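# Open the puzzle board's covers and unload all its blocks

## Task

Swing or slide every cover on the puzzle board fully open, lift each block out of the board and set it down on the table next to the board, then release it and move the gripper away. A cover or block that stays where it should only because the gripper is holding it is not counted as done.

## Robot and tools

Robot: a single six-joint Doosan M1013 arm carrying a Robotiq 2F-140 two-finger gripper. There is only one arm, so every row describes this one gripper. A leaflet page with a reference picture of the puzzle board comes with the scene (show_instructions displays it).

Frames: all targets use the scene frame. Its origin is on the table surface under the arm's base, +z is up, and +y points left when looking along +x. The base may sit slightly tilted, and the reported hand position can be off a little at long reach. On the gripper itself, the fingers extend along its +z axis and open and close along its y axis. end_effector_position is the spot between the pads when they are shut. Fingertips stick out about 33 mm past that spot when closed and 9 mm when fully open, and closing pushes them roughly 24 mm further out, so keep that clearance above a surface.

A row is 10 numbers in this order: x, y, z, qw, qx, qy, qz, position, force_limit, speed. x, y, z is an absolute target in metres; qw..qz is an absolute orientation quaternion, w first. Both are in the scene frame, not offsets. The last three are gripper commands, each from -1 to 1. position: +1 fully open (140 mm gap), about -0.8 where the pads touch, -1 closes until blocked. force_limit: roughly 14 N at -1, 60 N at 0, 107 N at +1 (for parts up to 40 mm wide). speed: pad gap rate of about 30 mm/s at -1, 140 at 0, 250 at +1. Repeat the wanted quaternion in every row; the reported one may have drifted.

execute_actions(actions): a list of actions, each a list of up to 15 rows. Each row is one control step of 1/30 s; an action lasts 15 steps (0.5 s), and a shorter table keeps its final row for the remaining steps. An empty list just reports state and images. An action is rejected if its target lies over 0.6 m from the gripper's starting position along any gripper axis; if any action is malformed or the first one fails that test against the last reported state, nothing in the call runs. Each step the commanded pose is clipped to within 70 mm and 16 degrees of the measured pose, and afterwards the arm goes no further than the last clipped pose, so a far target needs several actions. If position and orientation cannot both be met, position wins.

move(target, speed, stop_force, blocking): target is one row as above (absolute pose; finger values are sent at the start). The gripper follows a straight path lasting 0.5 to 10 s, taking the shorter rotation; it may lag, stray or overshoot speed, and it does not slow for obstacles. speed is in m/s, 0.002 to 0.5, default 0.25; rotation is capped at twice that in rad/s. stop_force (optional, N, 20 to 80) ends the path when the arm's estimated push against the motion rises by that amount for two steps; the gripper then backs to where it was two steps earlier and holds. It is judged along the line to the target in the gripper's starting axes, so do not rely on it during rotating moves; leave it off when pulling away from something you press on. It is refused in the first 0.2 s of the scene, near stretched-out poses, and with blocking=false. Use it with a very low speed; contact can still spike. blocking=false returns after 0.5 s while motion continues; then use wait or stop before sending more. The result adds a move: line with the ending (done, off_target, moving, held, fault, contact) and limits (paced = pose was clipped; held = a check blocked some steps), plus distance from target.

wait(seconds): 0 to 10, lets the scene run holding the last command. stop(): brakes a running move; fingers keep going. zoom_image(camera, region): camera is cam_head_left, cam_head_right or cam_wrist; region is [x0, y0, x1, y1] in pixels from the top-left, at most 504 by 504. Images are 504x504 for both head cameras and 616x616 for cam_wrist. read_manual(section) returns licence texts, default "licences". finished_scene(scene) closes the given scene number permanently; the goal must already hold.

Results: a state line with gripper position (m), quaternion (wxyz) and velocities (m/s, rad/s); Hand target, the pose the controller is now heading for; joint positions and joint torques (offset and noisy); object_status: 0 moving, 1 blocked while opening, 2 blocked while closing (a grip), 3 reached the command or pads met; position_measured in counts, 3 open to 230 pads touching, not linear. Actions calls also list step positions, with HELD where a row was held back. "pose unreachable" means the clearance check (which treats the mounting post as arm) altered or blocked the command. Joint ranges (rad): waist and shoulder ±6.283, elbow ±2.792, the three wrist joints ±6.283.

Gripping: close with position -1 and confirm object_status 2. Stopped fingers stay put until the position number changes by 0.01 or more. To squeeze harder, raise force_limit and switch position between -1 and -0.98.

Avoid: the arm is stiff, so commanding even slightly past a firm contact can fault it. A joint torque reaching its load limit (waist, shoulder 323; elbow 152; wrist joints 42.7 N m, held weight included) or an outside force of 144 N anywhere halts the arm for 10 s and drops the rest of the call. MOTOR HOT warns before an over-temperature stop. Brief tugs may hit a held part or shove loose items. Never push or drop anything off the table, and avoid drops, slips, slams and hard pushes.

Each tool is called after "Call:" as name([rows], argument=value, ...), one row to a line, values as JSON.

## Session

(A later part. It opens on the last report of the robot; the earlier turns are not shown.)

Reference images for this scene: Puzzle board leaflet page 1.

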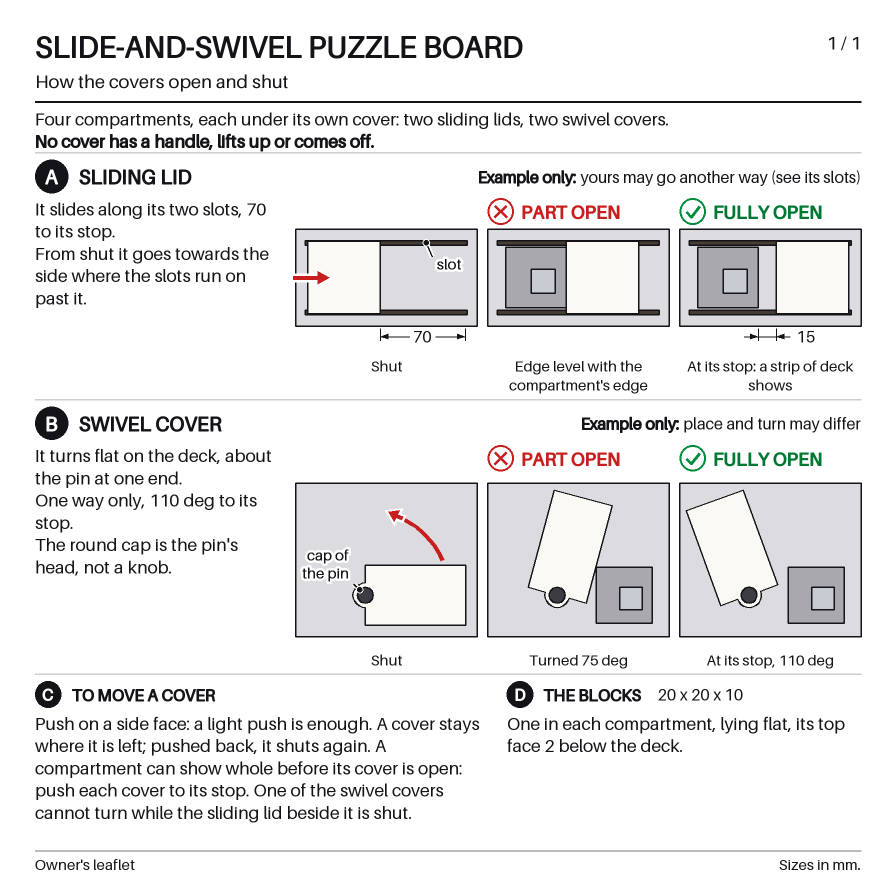

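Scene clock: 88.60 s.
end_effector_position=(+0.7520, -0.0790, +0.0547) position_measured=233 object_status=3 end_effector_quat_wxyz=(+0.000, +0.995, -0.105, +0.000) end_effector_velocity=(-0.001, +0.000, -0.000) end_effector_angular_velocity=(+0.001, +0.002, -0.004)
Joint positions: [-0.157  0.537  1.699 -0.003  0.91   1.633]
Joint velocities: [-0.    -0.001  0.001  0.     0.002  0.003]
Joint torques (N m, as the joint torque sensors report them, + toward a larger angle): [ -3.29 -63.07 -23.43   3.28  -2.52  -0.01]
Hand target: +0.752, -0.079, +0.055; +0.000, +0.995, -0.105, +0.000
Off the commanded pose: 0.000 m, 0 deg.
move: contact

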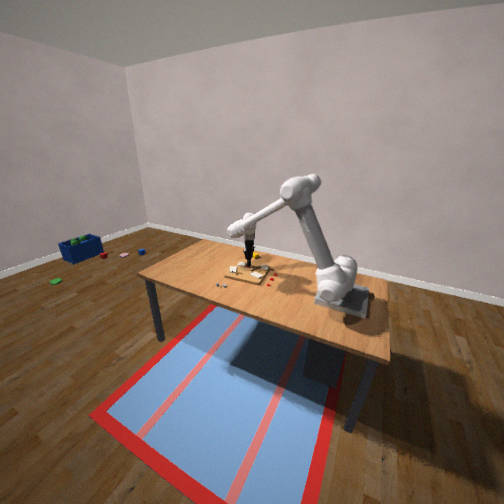

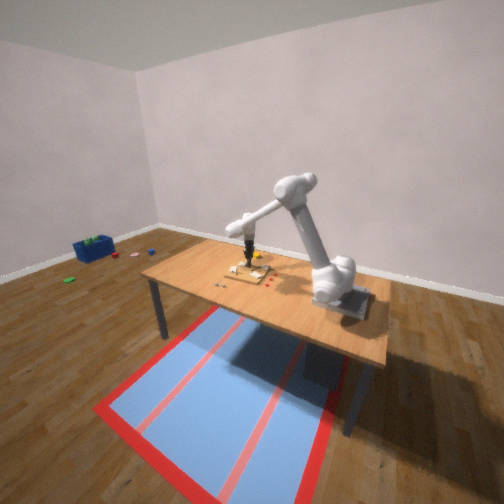

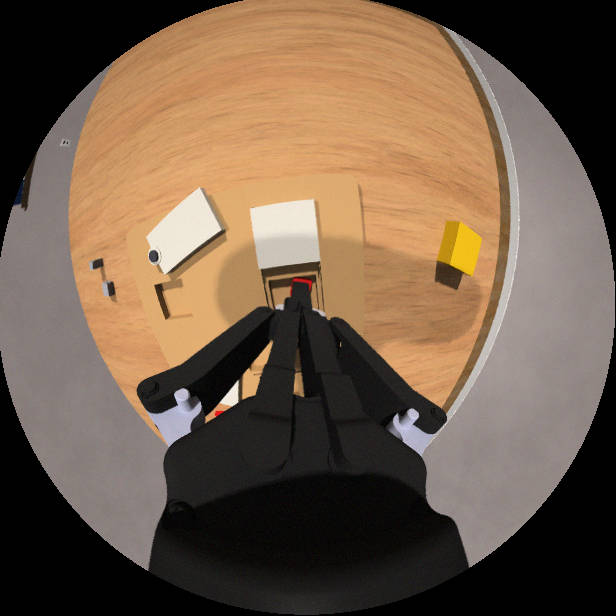

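Call:
move(target=[0.744,-0.074,0.0546,0,0.9994,0.035,0,-1,0,0], speed=0.1)

Call:
move(target=[0.744,-0.074,0.059,0,0.9994,0.035,0,-1,0,0], speed=0.02)

Call:
move(target=[0.749,-0.0735,0.059,0,0.9994,0.035,0,-0.45,0,0])

Call:
zoom_image(camera="cam_wrist", region=[240,200,370,330])

Scene clock: 90.83 s.
end_effector_position=(+0.7440, -0.0740, +0.0546) position_measured=233 object_status=3 end_effector_quat_wxyz=(+0.000, +0.999, +0.035, +0.000) end_effector_velocity=(+0.002, +0.000, +0.001) end_effector_angular_velocity=(-0.001, -0.003, +0.002)
Joint positions: [-0.152  0.526  1.718 -0.003  0.902  1.359]
Joint velocities: [ 0.001 -0.    -0.003 -0.    -0.    -0.001]
Joint torques (N m, as the joint torque sensors report them, + toward a larger angle): [  1.89 -61.91 -12.7    5.11   3.69   0.02]
Hand target: +0.744, -0.074, +0.055; +0.000, +0.999, +0.035, -0.000
Off the commanded pose: 0.000 m, 0 deg.
move: done

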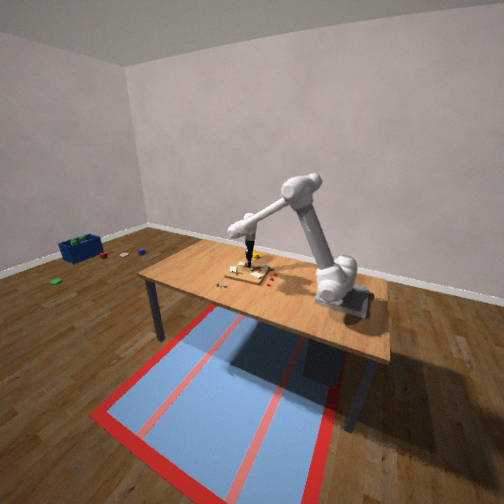

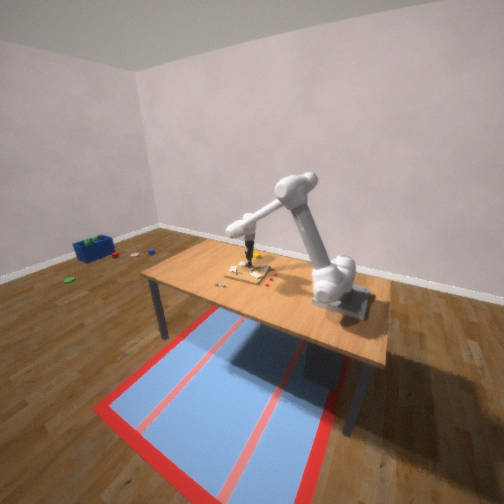

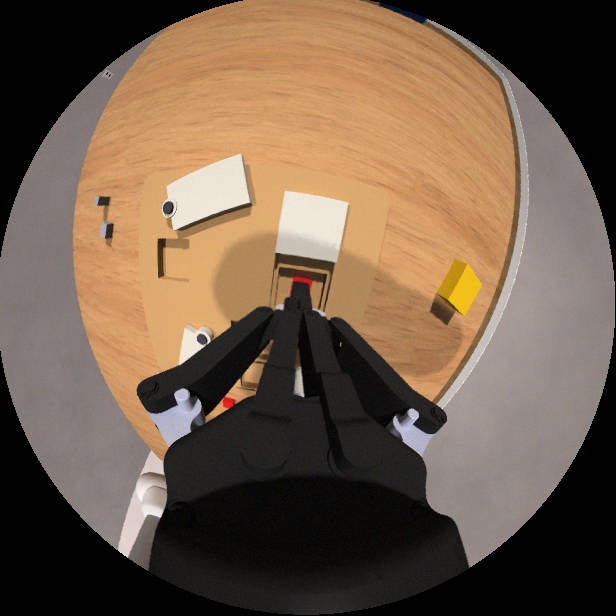

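Scene clock: 91.53 s.
end_effector_position=(+0.7440, -0.0739, +0.0590) position_measured=233 object_status=3 end_effector_quat_wxyz=(-0.000, +0.999, +0.035, +0.000) end_effector_velocity=(-0.000, -0.000, -0.000) end_effector_angular_velocity=(-0.000, +0.000, -0.000)
Joint positions: [-0.152  0.521  1.715 -0.003  0.909  1.359]
Joint velocities: [-0.    -0.     0.001 -0.    -0.001  0.   ]
Joint torques (N m, as the joint torque sensors report them, + toward a larger angle): [ -2.87 -79.05 -30.81   3.6    0.05   0.17]
Hand target: +0.744, -0.074, +0.059; -0.000, +0.999, +0.035, +0.000
Off the commanded pose: 0.000 m, 0 deg.
move: done

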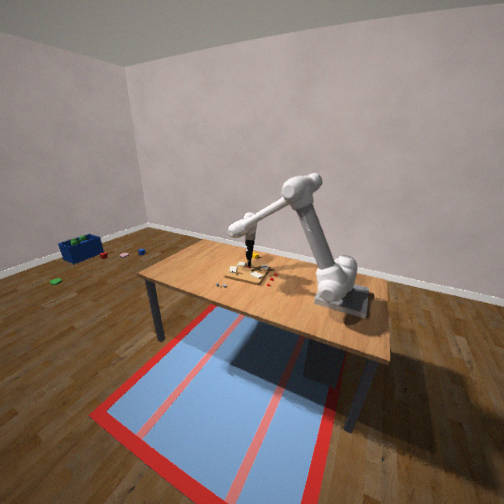

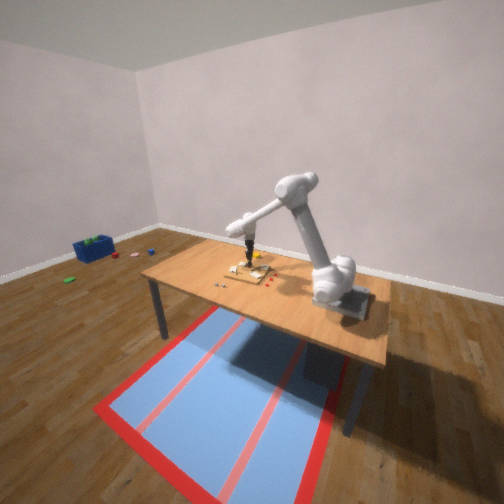

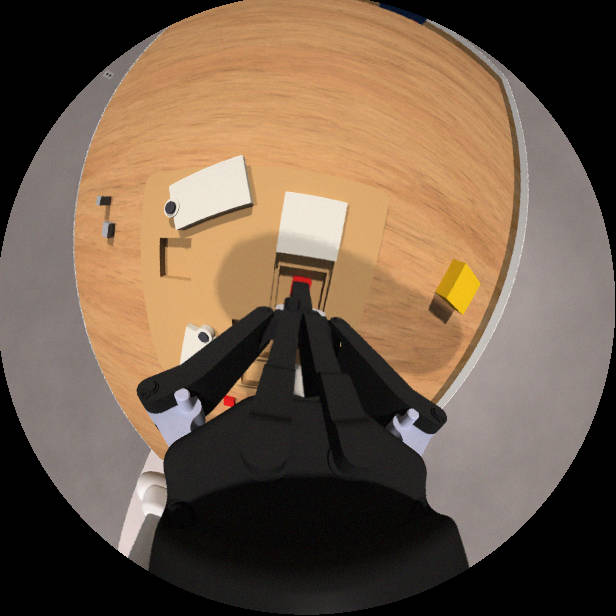

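Scene clock: 92.23 s.
end_effector_position=(+0.7490, -0.0735, +0.0590) position_measured=186 object_status=3 end_effector_quat_wxyz=(+0.000, +0.999, +0.035, -0.000) end_effector_velocity=(+0.001, +0.000, +0.000) end_effector_angular_velocity=(-0.000, -0.001, -0.001)
Joint positions: [-0.151  0.528  1.705 -0.003  0.913  1.36 ]
Joint velocities: [ 0.     0.    -0.001 -0.    -0.     0.001]
Joint torques (N m, as the joint torque sensors report them, + toward a larger angle): [ -2.45 -81.32 -31.34   3.52  -0.21   0.11]
Hand target: +0.749, -0.073, +0.059; +0.000, +0.999, +0.035, -0.000
Off the commanded pose: 0.000 m, 0 deg.
move: done

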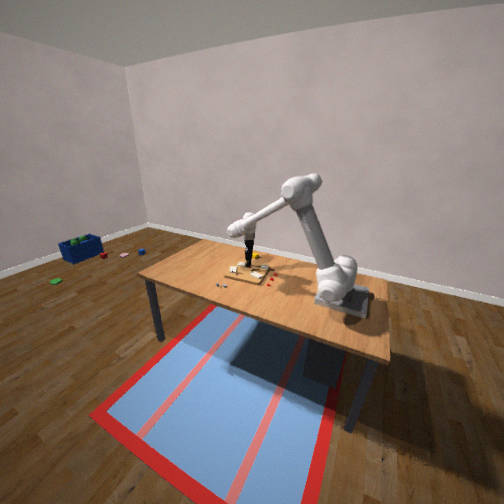

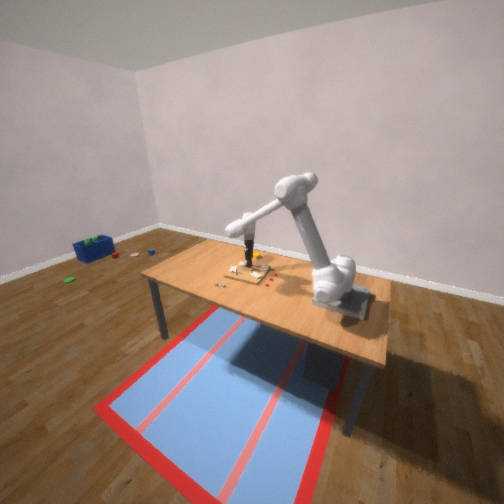

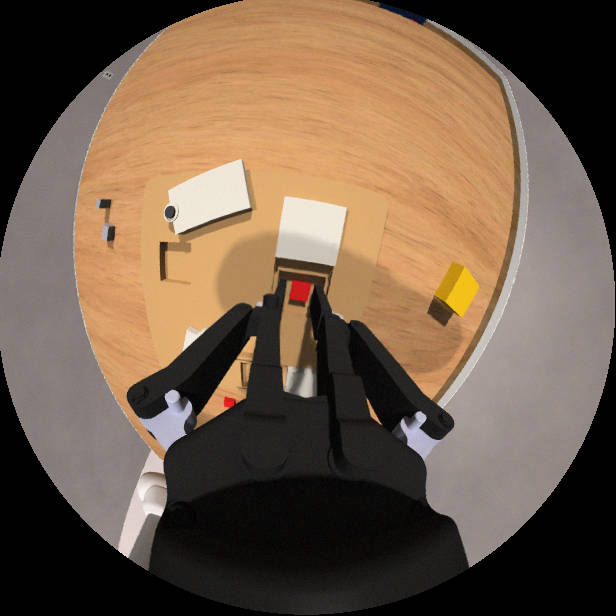

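Region (240, 200, 370, 330) of cam_wrist's 616x616 image, scaled by 3.877, with more detail than that image has.

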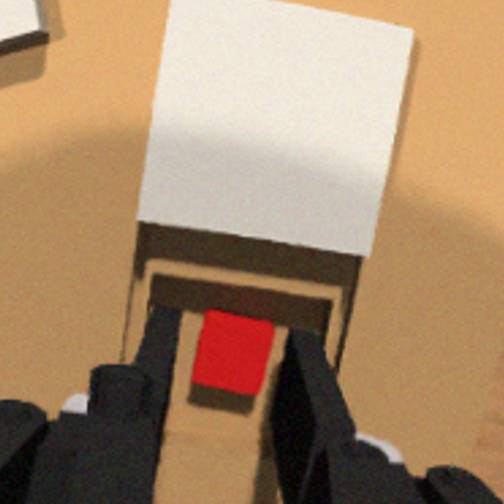

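Call:
move(target=[0.751,-0.0735,0.047,0,0.9994,0.035,0,-0.45,0,0], speed=0.008, stop_force=20)

Call:
move(target=[0.751,-0.0735,0.047,0,0.9994,0.035,0,-1,0,0], speed=0.004, stop_force=20)

Call:
move(target=[0.751,-0.0735,0.09,0,0.9994,0.035,0,-1,0,0], speed=0.08)

Call:
move(target=[0.52,-0.155,0.09,0,0.9994,0.035,0,-1,0,0])

Call:
move(target=[0.52,-0.155,0.0365,0,0.9994,0.035,0,-1,0,0], speed=0.05)

Call:
move(target=[0.52,-0.155,0.0365,0,0.9994,0.035,0,-0.45,0,0])

Call:
move(target=[0.5,-0.155,0.25,0,0.9994,0.035,0,-0.45,0,0])

Scene clock: 94.27 s.
end_effector_position=(+0.7510, -0.0735, +0.0470) position_measured=186 object_status=3 end_effector_quat_wxyz=(+0.000, +0.999, +0.035, -0.000) end_effector_velocity=(-0.000, -0.000, -0.000) end_effector_angular_velocity=(-0.000, +0.000, -0.000)
Joint positions: [-0.15   0.542  1.707 -0.003  0.896  1.361]
Joint velocities: [-0.  0.  0. -0. -0.  0.]
Joint torques (N m, as the joint torque sensors report them, + toward a larger angle): [ -0.88 -82.44 -30.68   3.62  -0.03   0.  ]
Hand target: +0.751, -0.073, +0.047; +0.000, +0.999, +0.035, -0.000
Off the commanded pose: 0.000 m, 0 deg.
move: done

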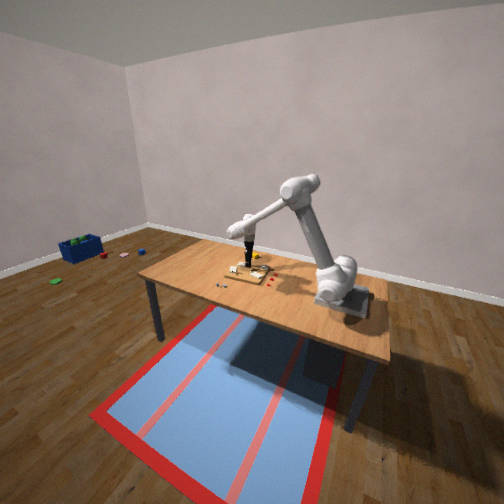

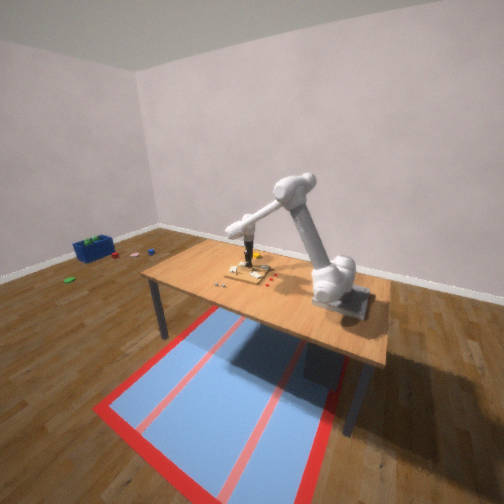

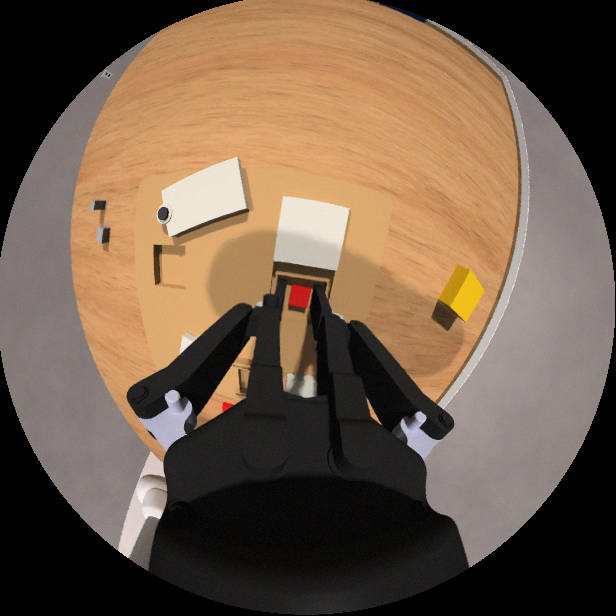

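Scene clock: 94.97 s.
end_effector_position=(+0.7510, -0.0735, +0.0470) position_measured=206 object_status=2 end_effector_quat_wxyz=(+0.000, +0.999, +0.035, -0.000) end_effector_velocity=(-0.001, -0.000, -0.000) end_effector_angular_velocity=(-0.000, +0.001, -0.001)
Joint positions: [-0.15   0.542  1.707 -0.003  0.896  1.361]
Joint velocities: [-0.    -0.     0.001 -0.     0.     0.001]
Joint torques (N m, as the joint torque sensors report them, + toward a larger angle): [ -1.88 -75.78 -27.35   3.42  -0.58   0.14]
Hand target: +0.751, -0.073, +0.047; +0.000, +0.999, +0.035, +0.000
Off the commanded pose: 0.000 m, 0 deg.
move: done

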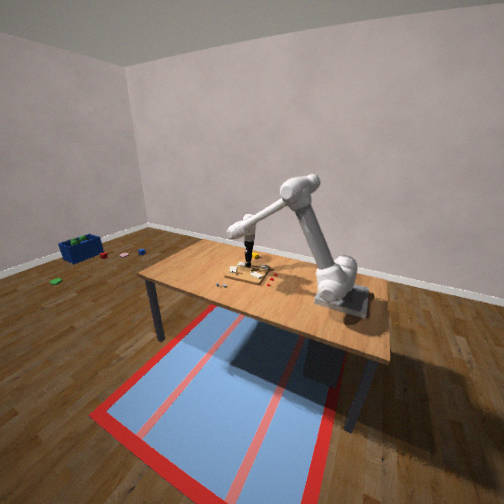

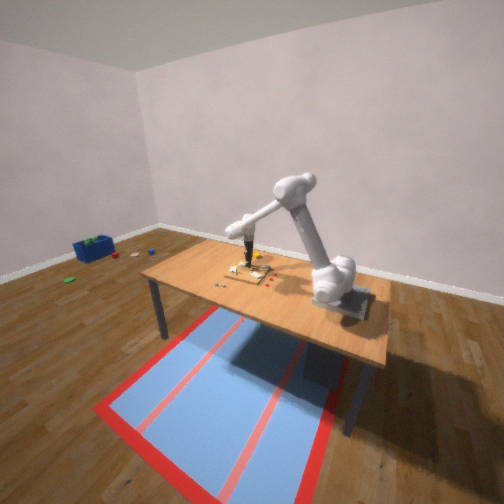

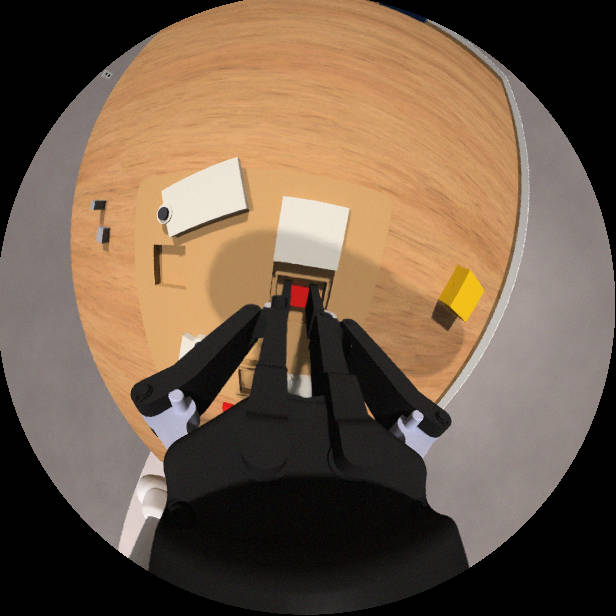

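Scene clock: 95.80 s.
end_effector_position=(+0.7510, -0.0735, +0.0901) position_measured=206 object_status=2 end_effector_quat_wxyz=(-0.000, +0.999, +0.035, +0.000) end_effector_velocity=(+0.000, +0.001, +0.000) end_effector_angular_velocity=(+0.000, -0.000, +0.002)
Joint positions: [-0.15   0.501  1.681 -0.003  0.964  1.361]
Joint velocities: [ 0.002 -0.    -0.     0.    -0.    -0.001]
Joint torques (N m, as the joint torque sensors report them, + toward a larger angle): [ -0.75 -80.13 -33.95   4.     0.11  -0.05]
Hand target: +0.751, -0.074, +0.090; -0.000, +0.999, +0.035, +0.000
Off the commanded pose: 0.000 m, 0 deg.
move: done

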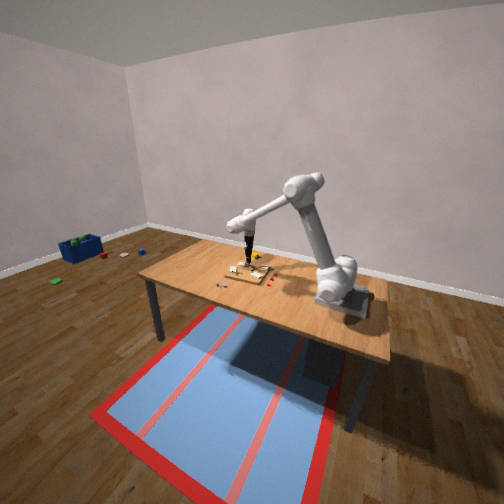

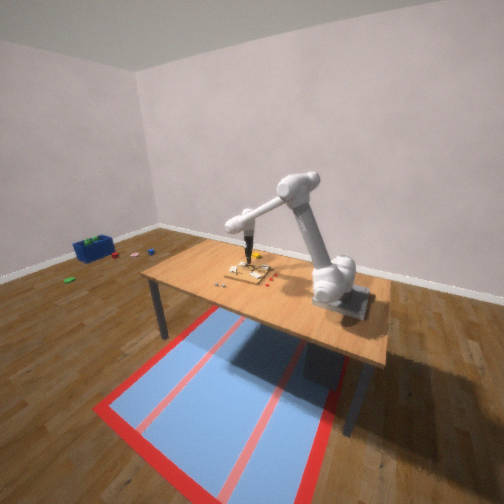

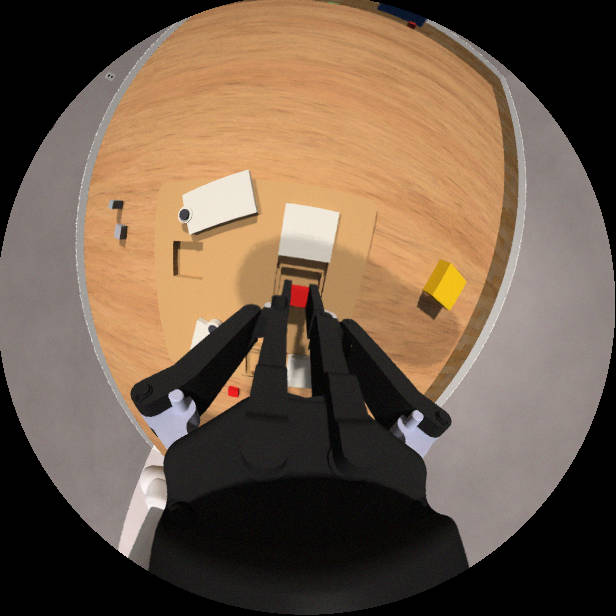

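Scene clock: 97.13 s.
end_effector_position=(+0.5201, -0.1552, +0.0902) position_measured=206 object_status=2 end_effector_quat_wxyz=(-0.000, +0.999, +0.035, +0.000) end_effector_velocity=(+0.000, +0.000, +0.000) end_effector_angular_velocity=(+0.000, -0.001, +0.000)
Joint positions: [-0.359  0.218  2.103 -0.004  0.825  1.153]
Joint velocities: [-0.    -0.001 -0.     0.001  0.    -0.001]
Joint torques (N m, as the joint torque sensors report them, + toward a larger angle): [ -1.84 -49.31 -28.43   3.32   0.27   0.07]
Hand target: +0.520, -0.155, +0.090; -0.000, +0.999, +0.035, +0.000
Off the commanded pose: 0.000 m, 0 deg.
move: done

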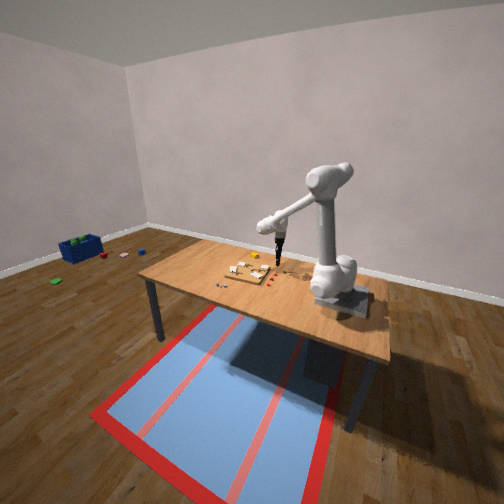

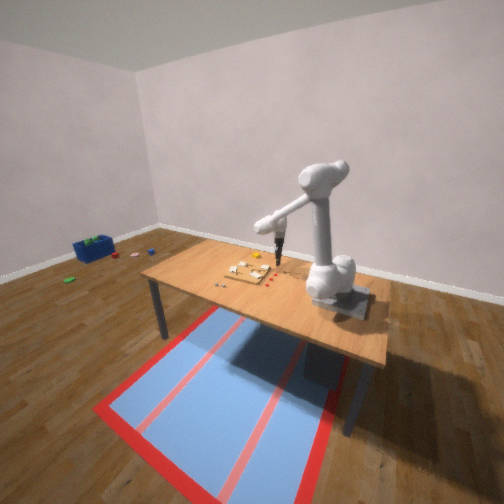

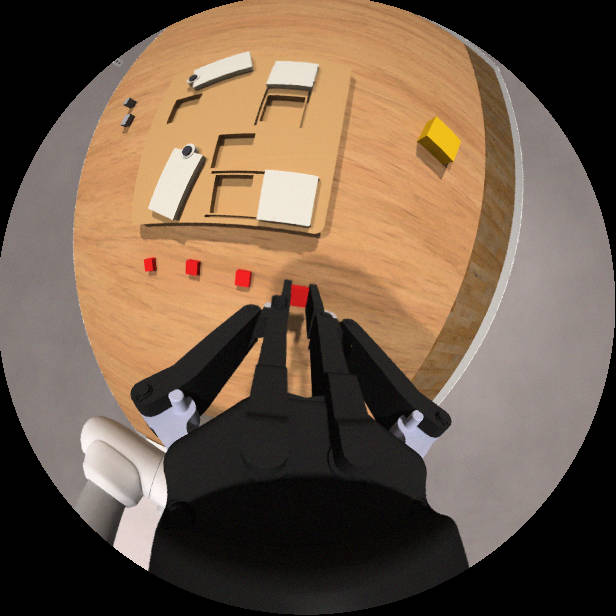

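Scene clock: 98.47 s.
end_effector_position=(+0.5199, -0.1550, +0.0365) position_measured=206 object_status=2 end_effector_quat_wxyz=(+0.000, +0.999, +0.035, -0.000) end_effector_velocity=(-0.001, +0.000, -0.001) end_effector_angular_velocity=(+0.000, +0.001, +0.002)
Joint positions: [-0.359  0.29   2.139 -0.005  0.715  1.154]
Joint velocities: [ 0.    -0.     0.002 -0.    -0.    -0.002]
Joint torques (N m, as the joint torque sensors report them, + toward a larger angle): [  0.05 -54.58 -25.79   2.85   0.25   0.38]
Hand target: +0.520, -0.155, +0.036; +0.000, +0.999, +0.035, -0.000
Off the commanded pose: 0.000 m, 0 deg.
move: done

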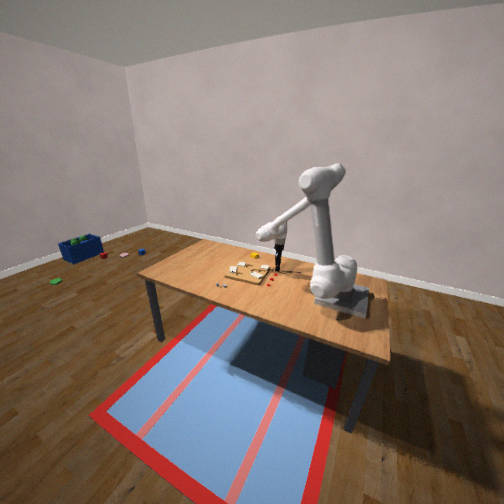

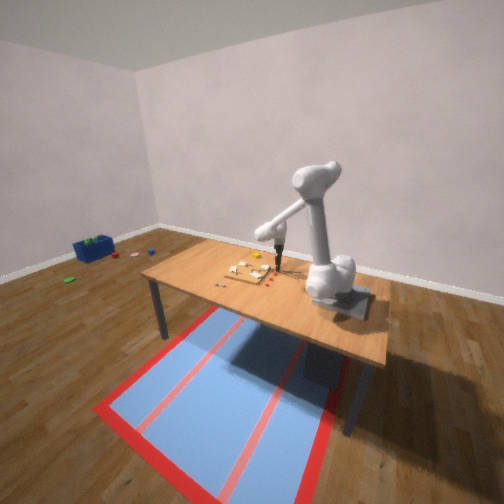

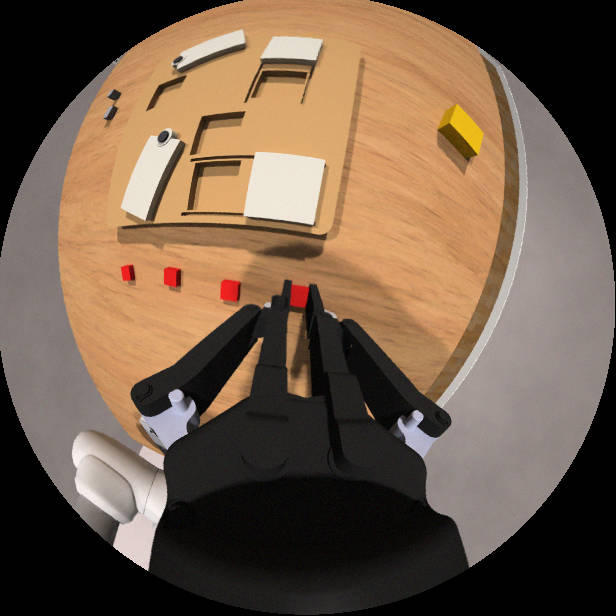

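Scene clock: 99.17 s.
end_effector_position=(+0.5199, -0.1550, +0.0365) position_measured=186 object_status=3 end_effector_quat_wxyz=(+0.000, +0.999, +0.035, -0.000) end_effector_velocity=(-0.000, +0.000, -0.000) end_effector_angular_velocity=(-0.000, +0.001, +0.002)
Joint positions: [-0.359  0.29   2.139 -0.005  0.715  1.154]
Joint velocities: [ 0.001  0.     0.    -0.     0.    -0.001]
Joint torques (N m, as the joint torque sensors report them, + toward a larger angle): [ -2.65 -53.7  -25.96   3.16   0.11   0.06]
Hand target: +0.520, -0.155, +0.036; +0.000, +0.999, +0.035, +0.000
Off the commanded pose: 0.000 m, 0 deg.
move: done

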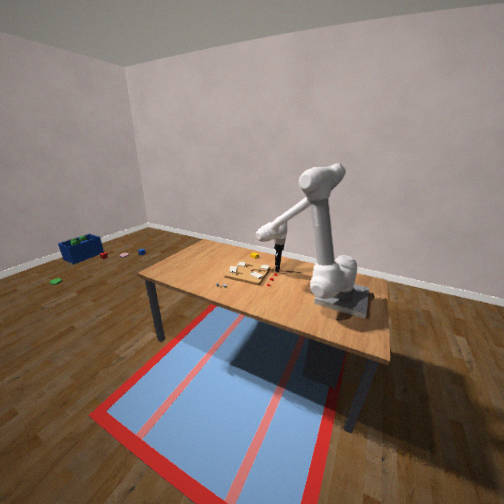

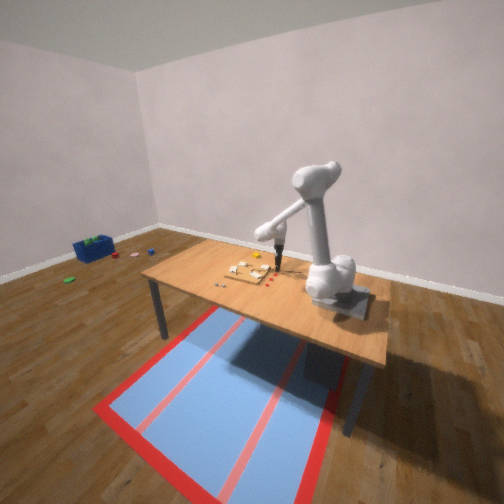

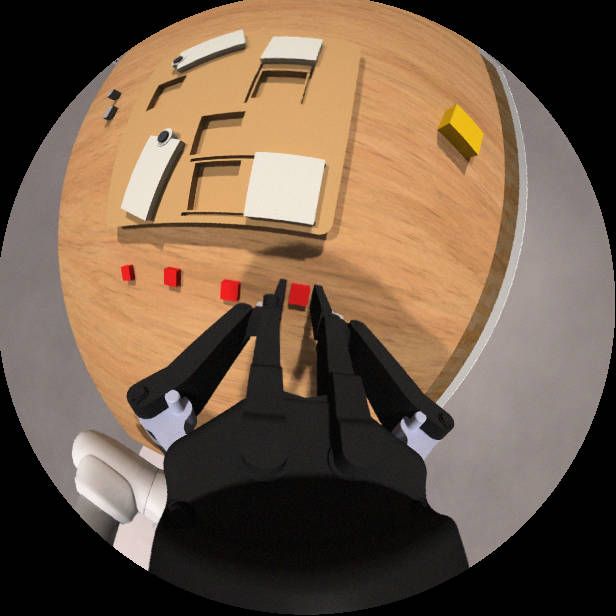

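Scene clock: 100.37 s.
end_effector_position=(+0.5001, -0.1550, +0.2501) position_measured=186 object_status=3 end_effector_quat_wxyz=(-0.000, +0.999, +0.035, +0.000) end_effector_velocity=(+0.000, +0.000, +0.000) end_effector_angular_velocity=(+0.000, +0.000, -0.002)
Joint positions: [-0.371  0.028  1.977 -0.004  1.14   1.139]
Joint velocities: [ 0.    -0.    -0.     0.     0.     0.002]
Joint torques (N m, as the joint torque sensors report them, + toward a larger angle): [ -2.05 -37.1  -36.74   4.     0.22   0.09]
Hand target: +0.500, -0.155, +0.250; -0.000, +0.999, +0.035, +0.000
Off the commanded pose: 0.000 m, 0 deg.
move: done

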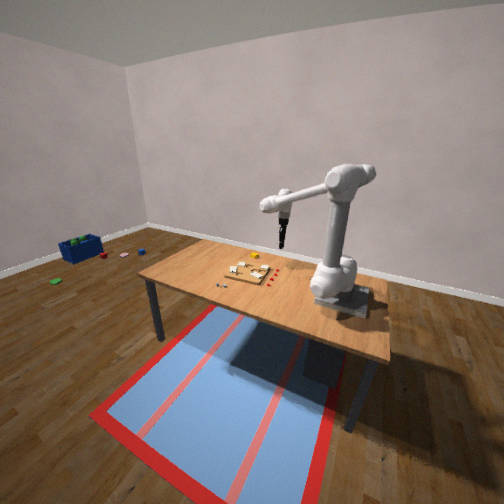

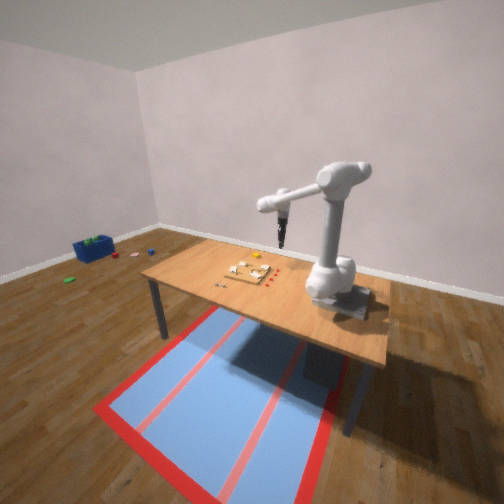

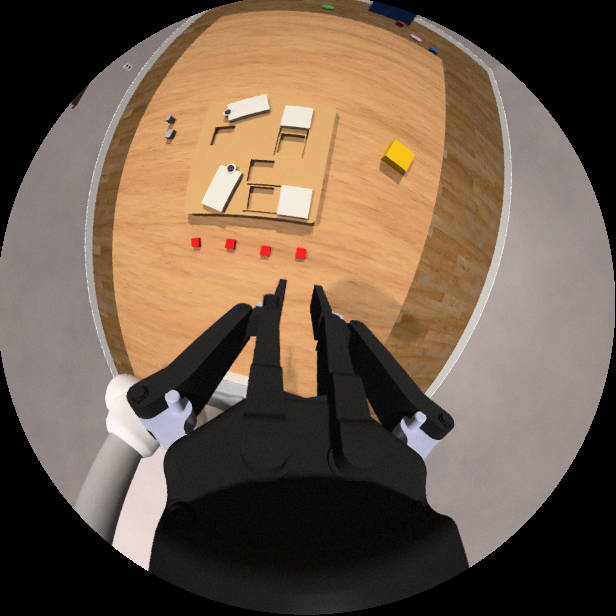

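Call:
finished_scene(scene=2)

The scene is finished: the task was done.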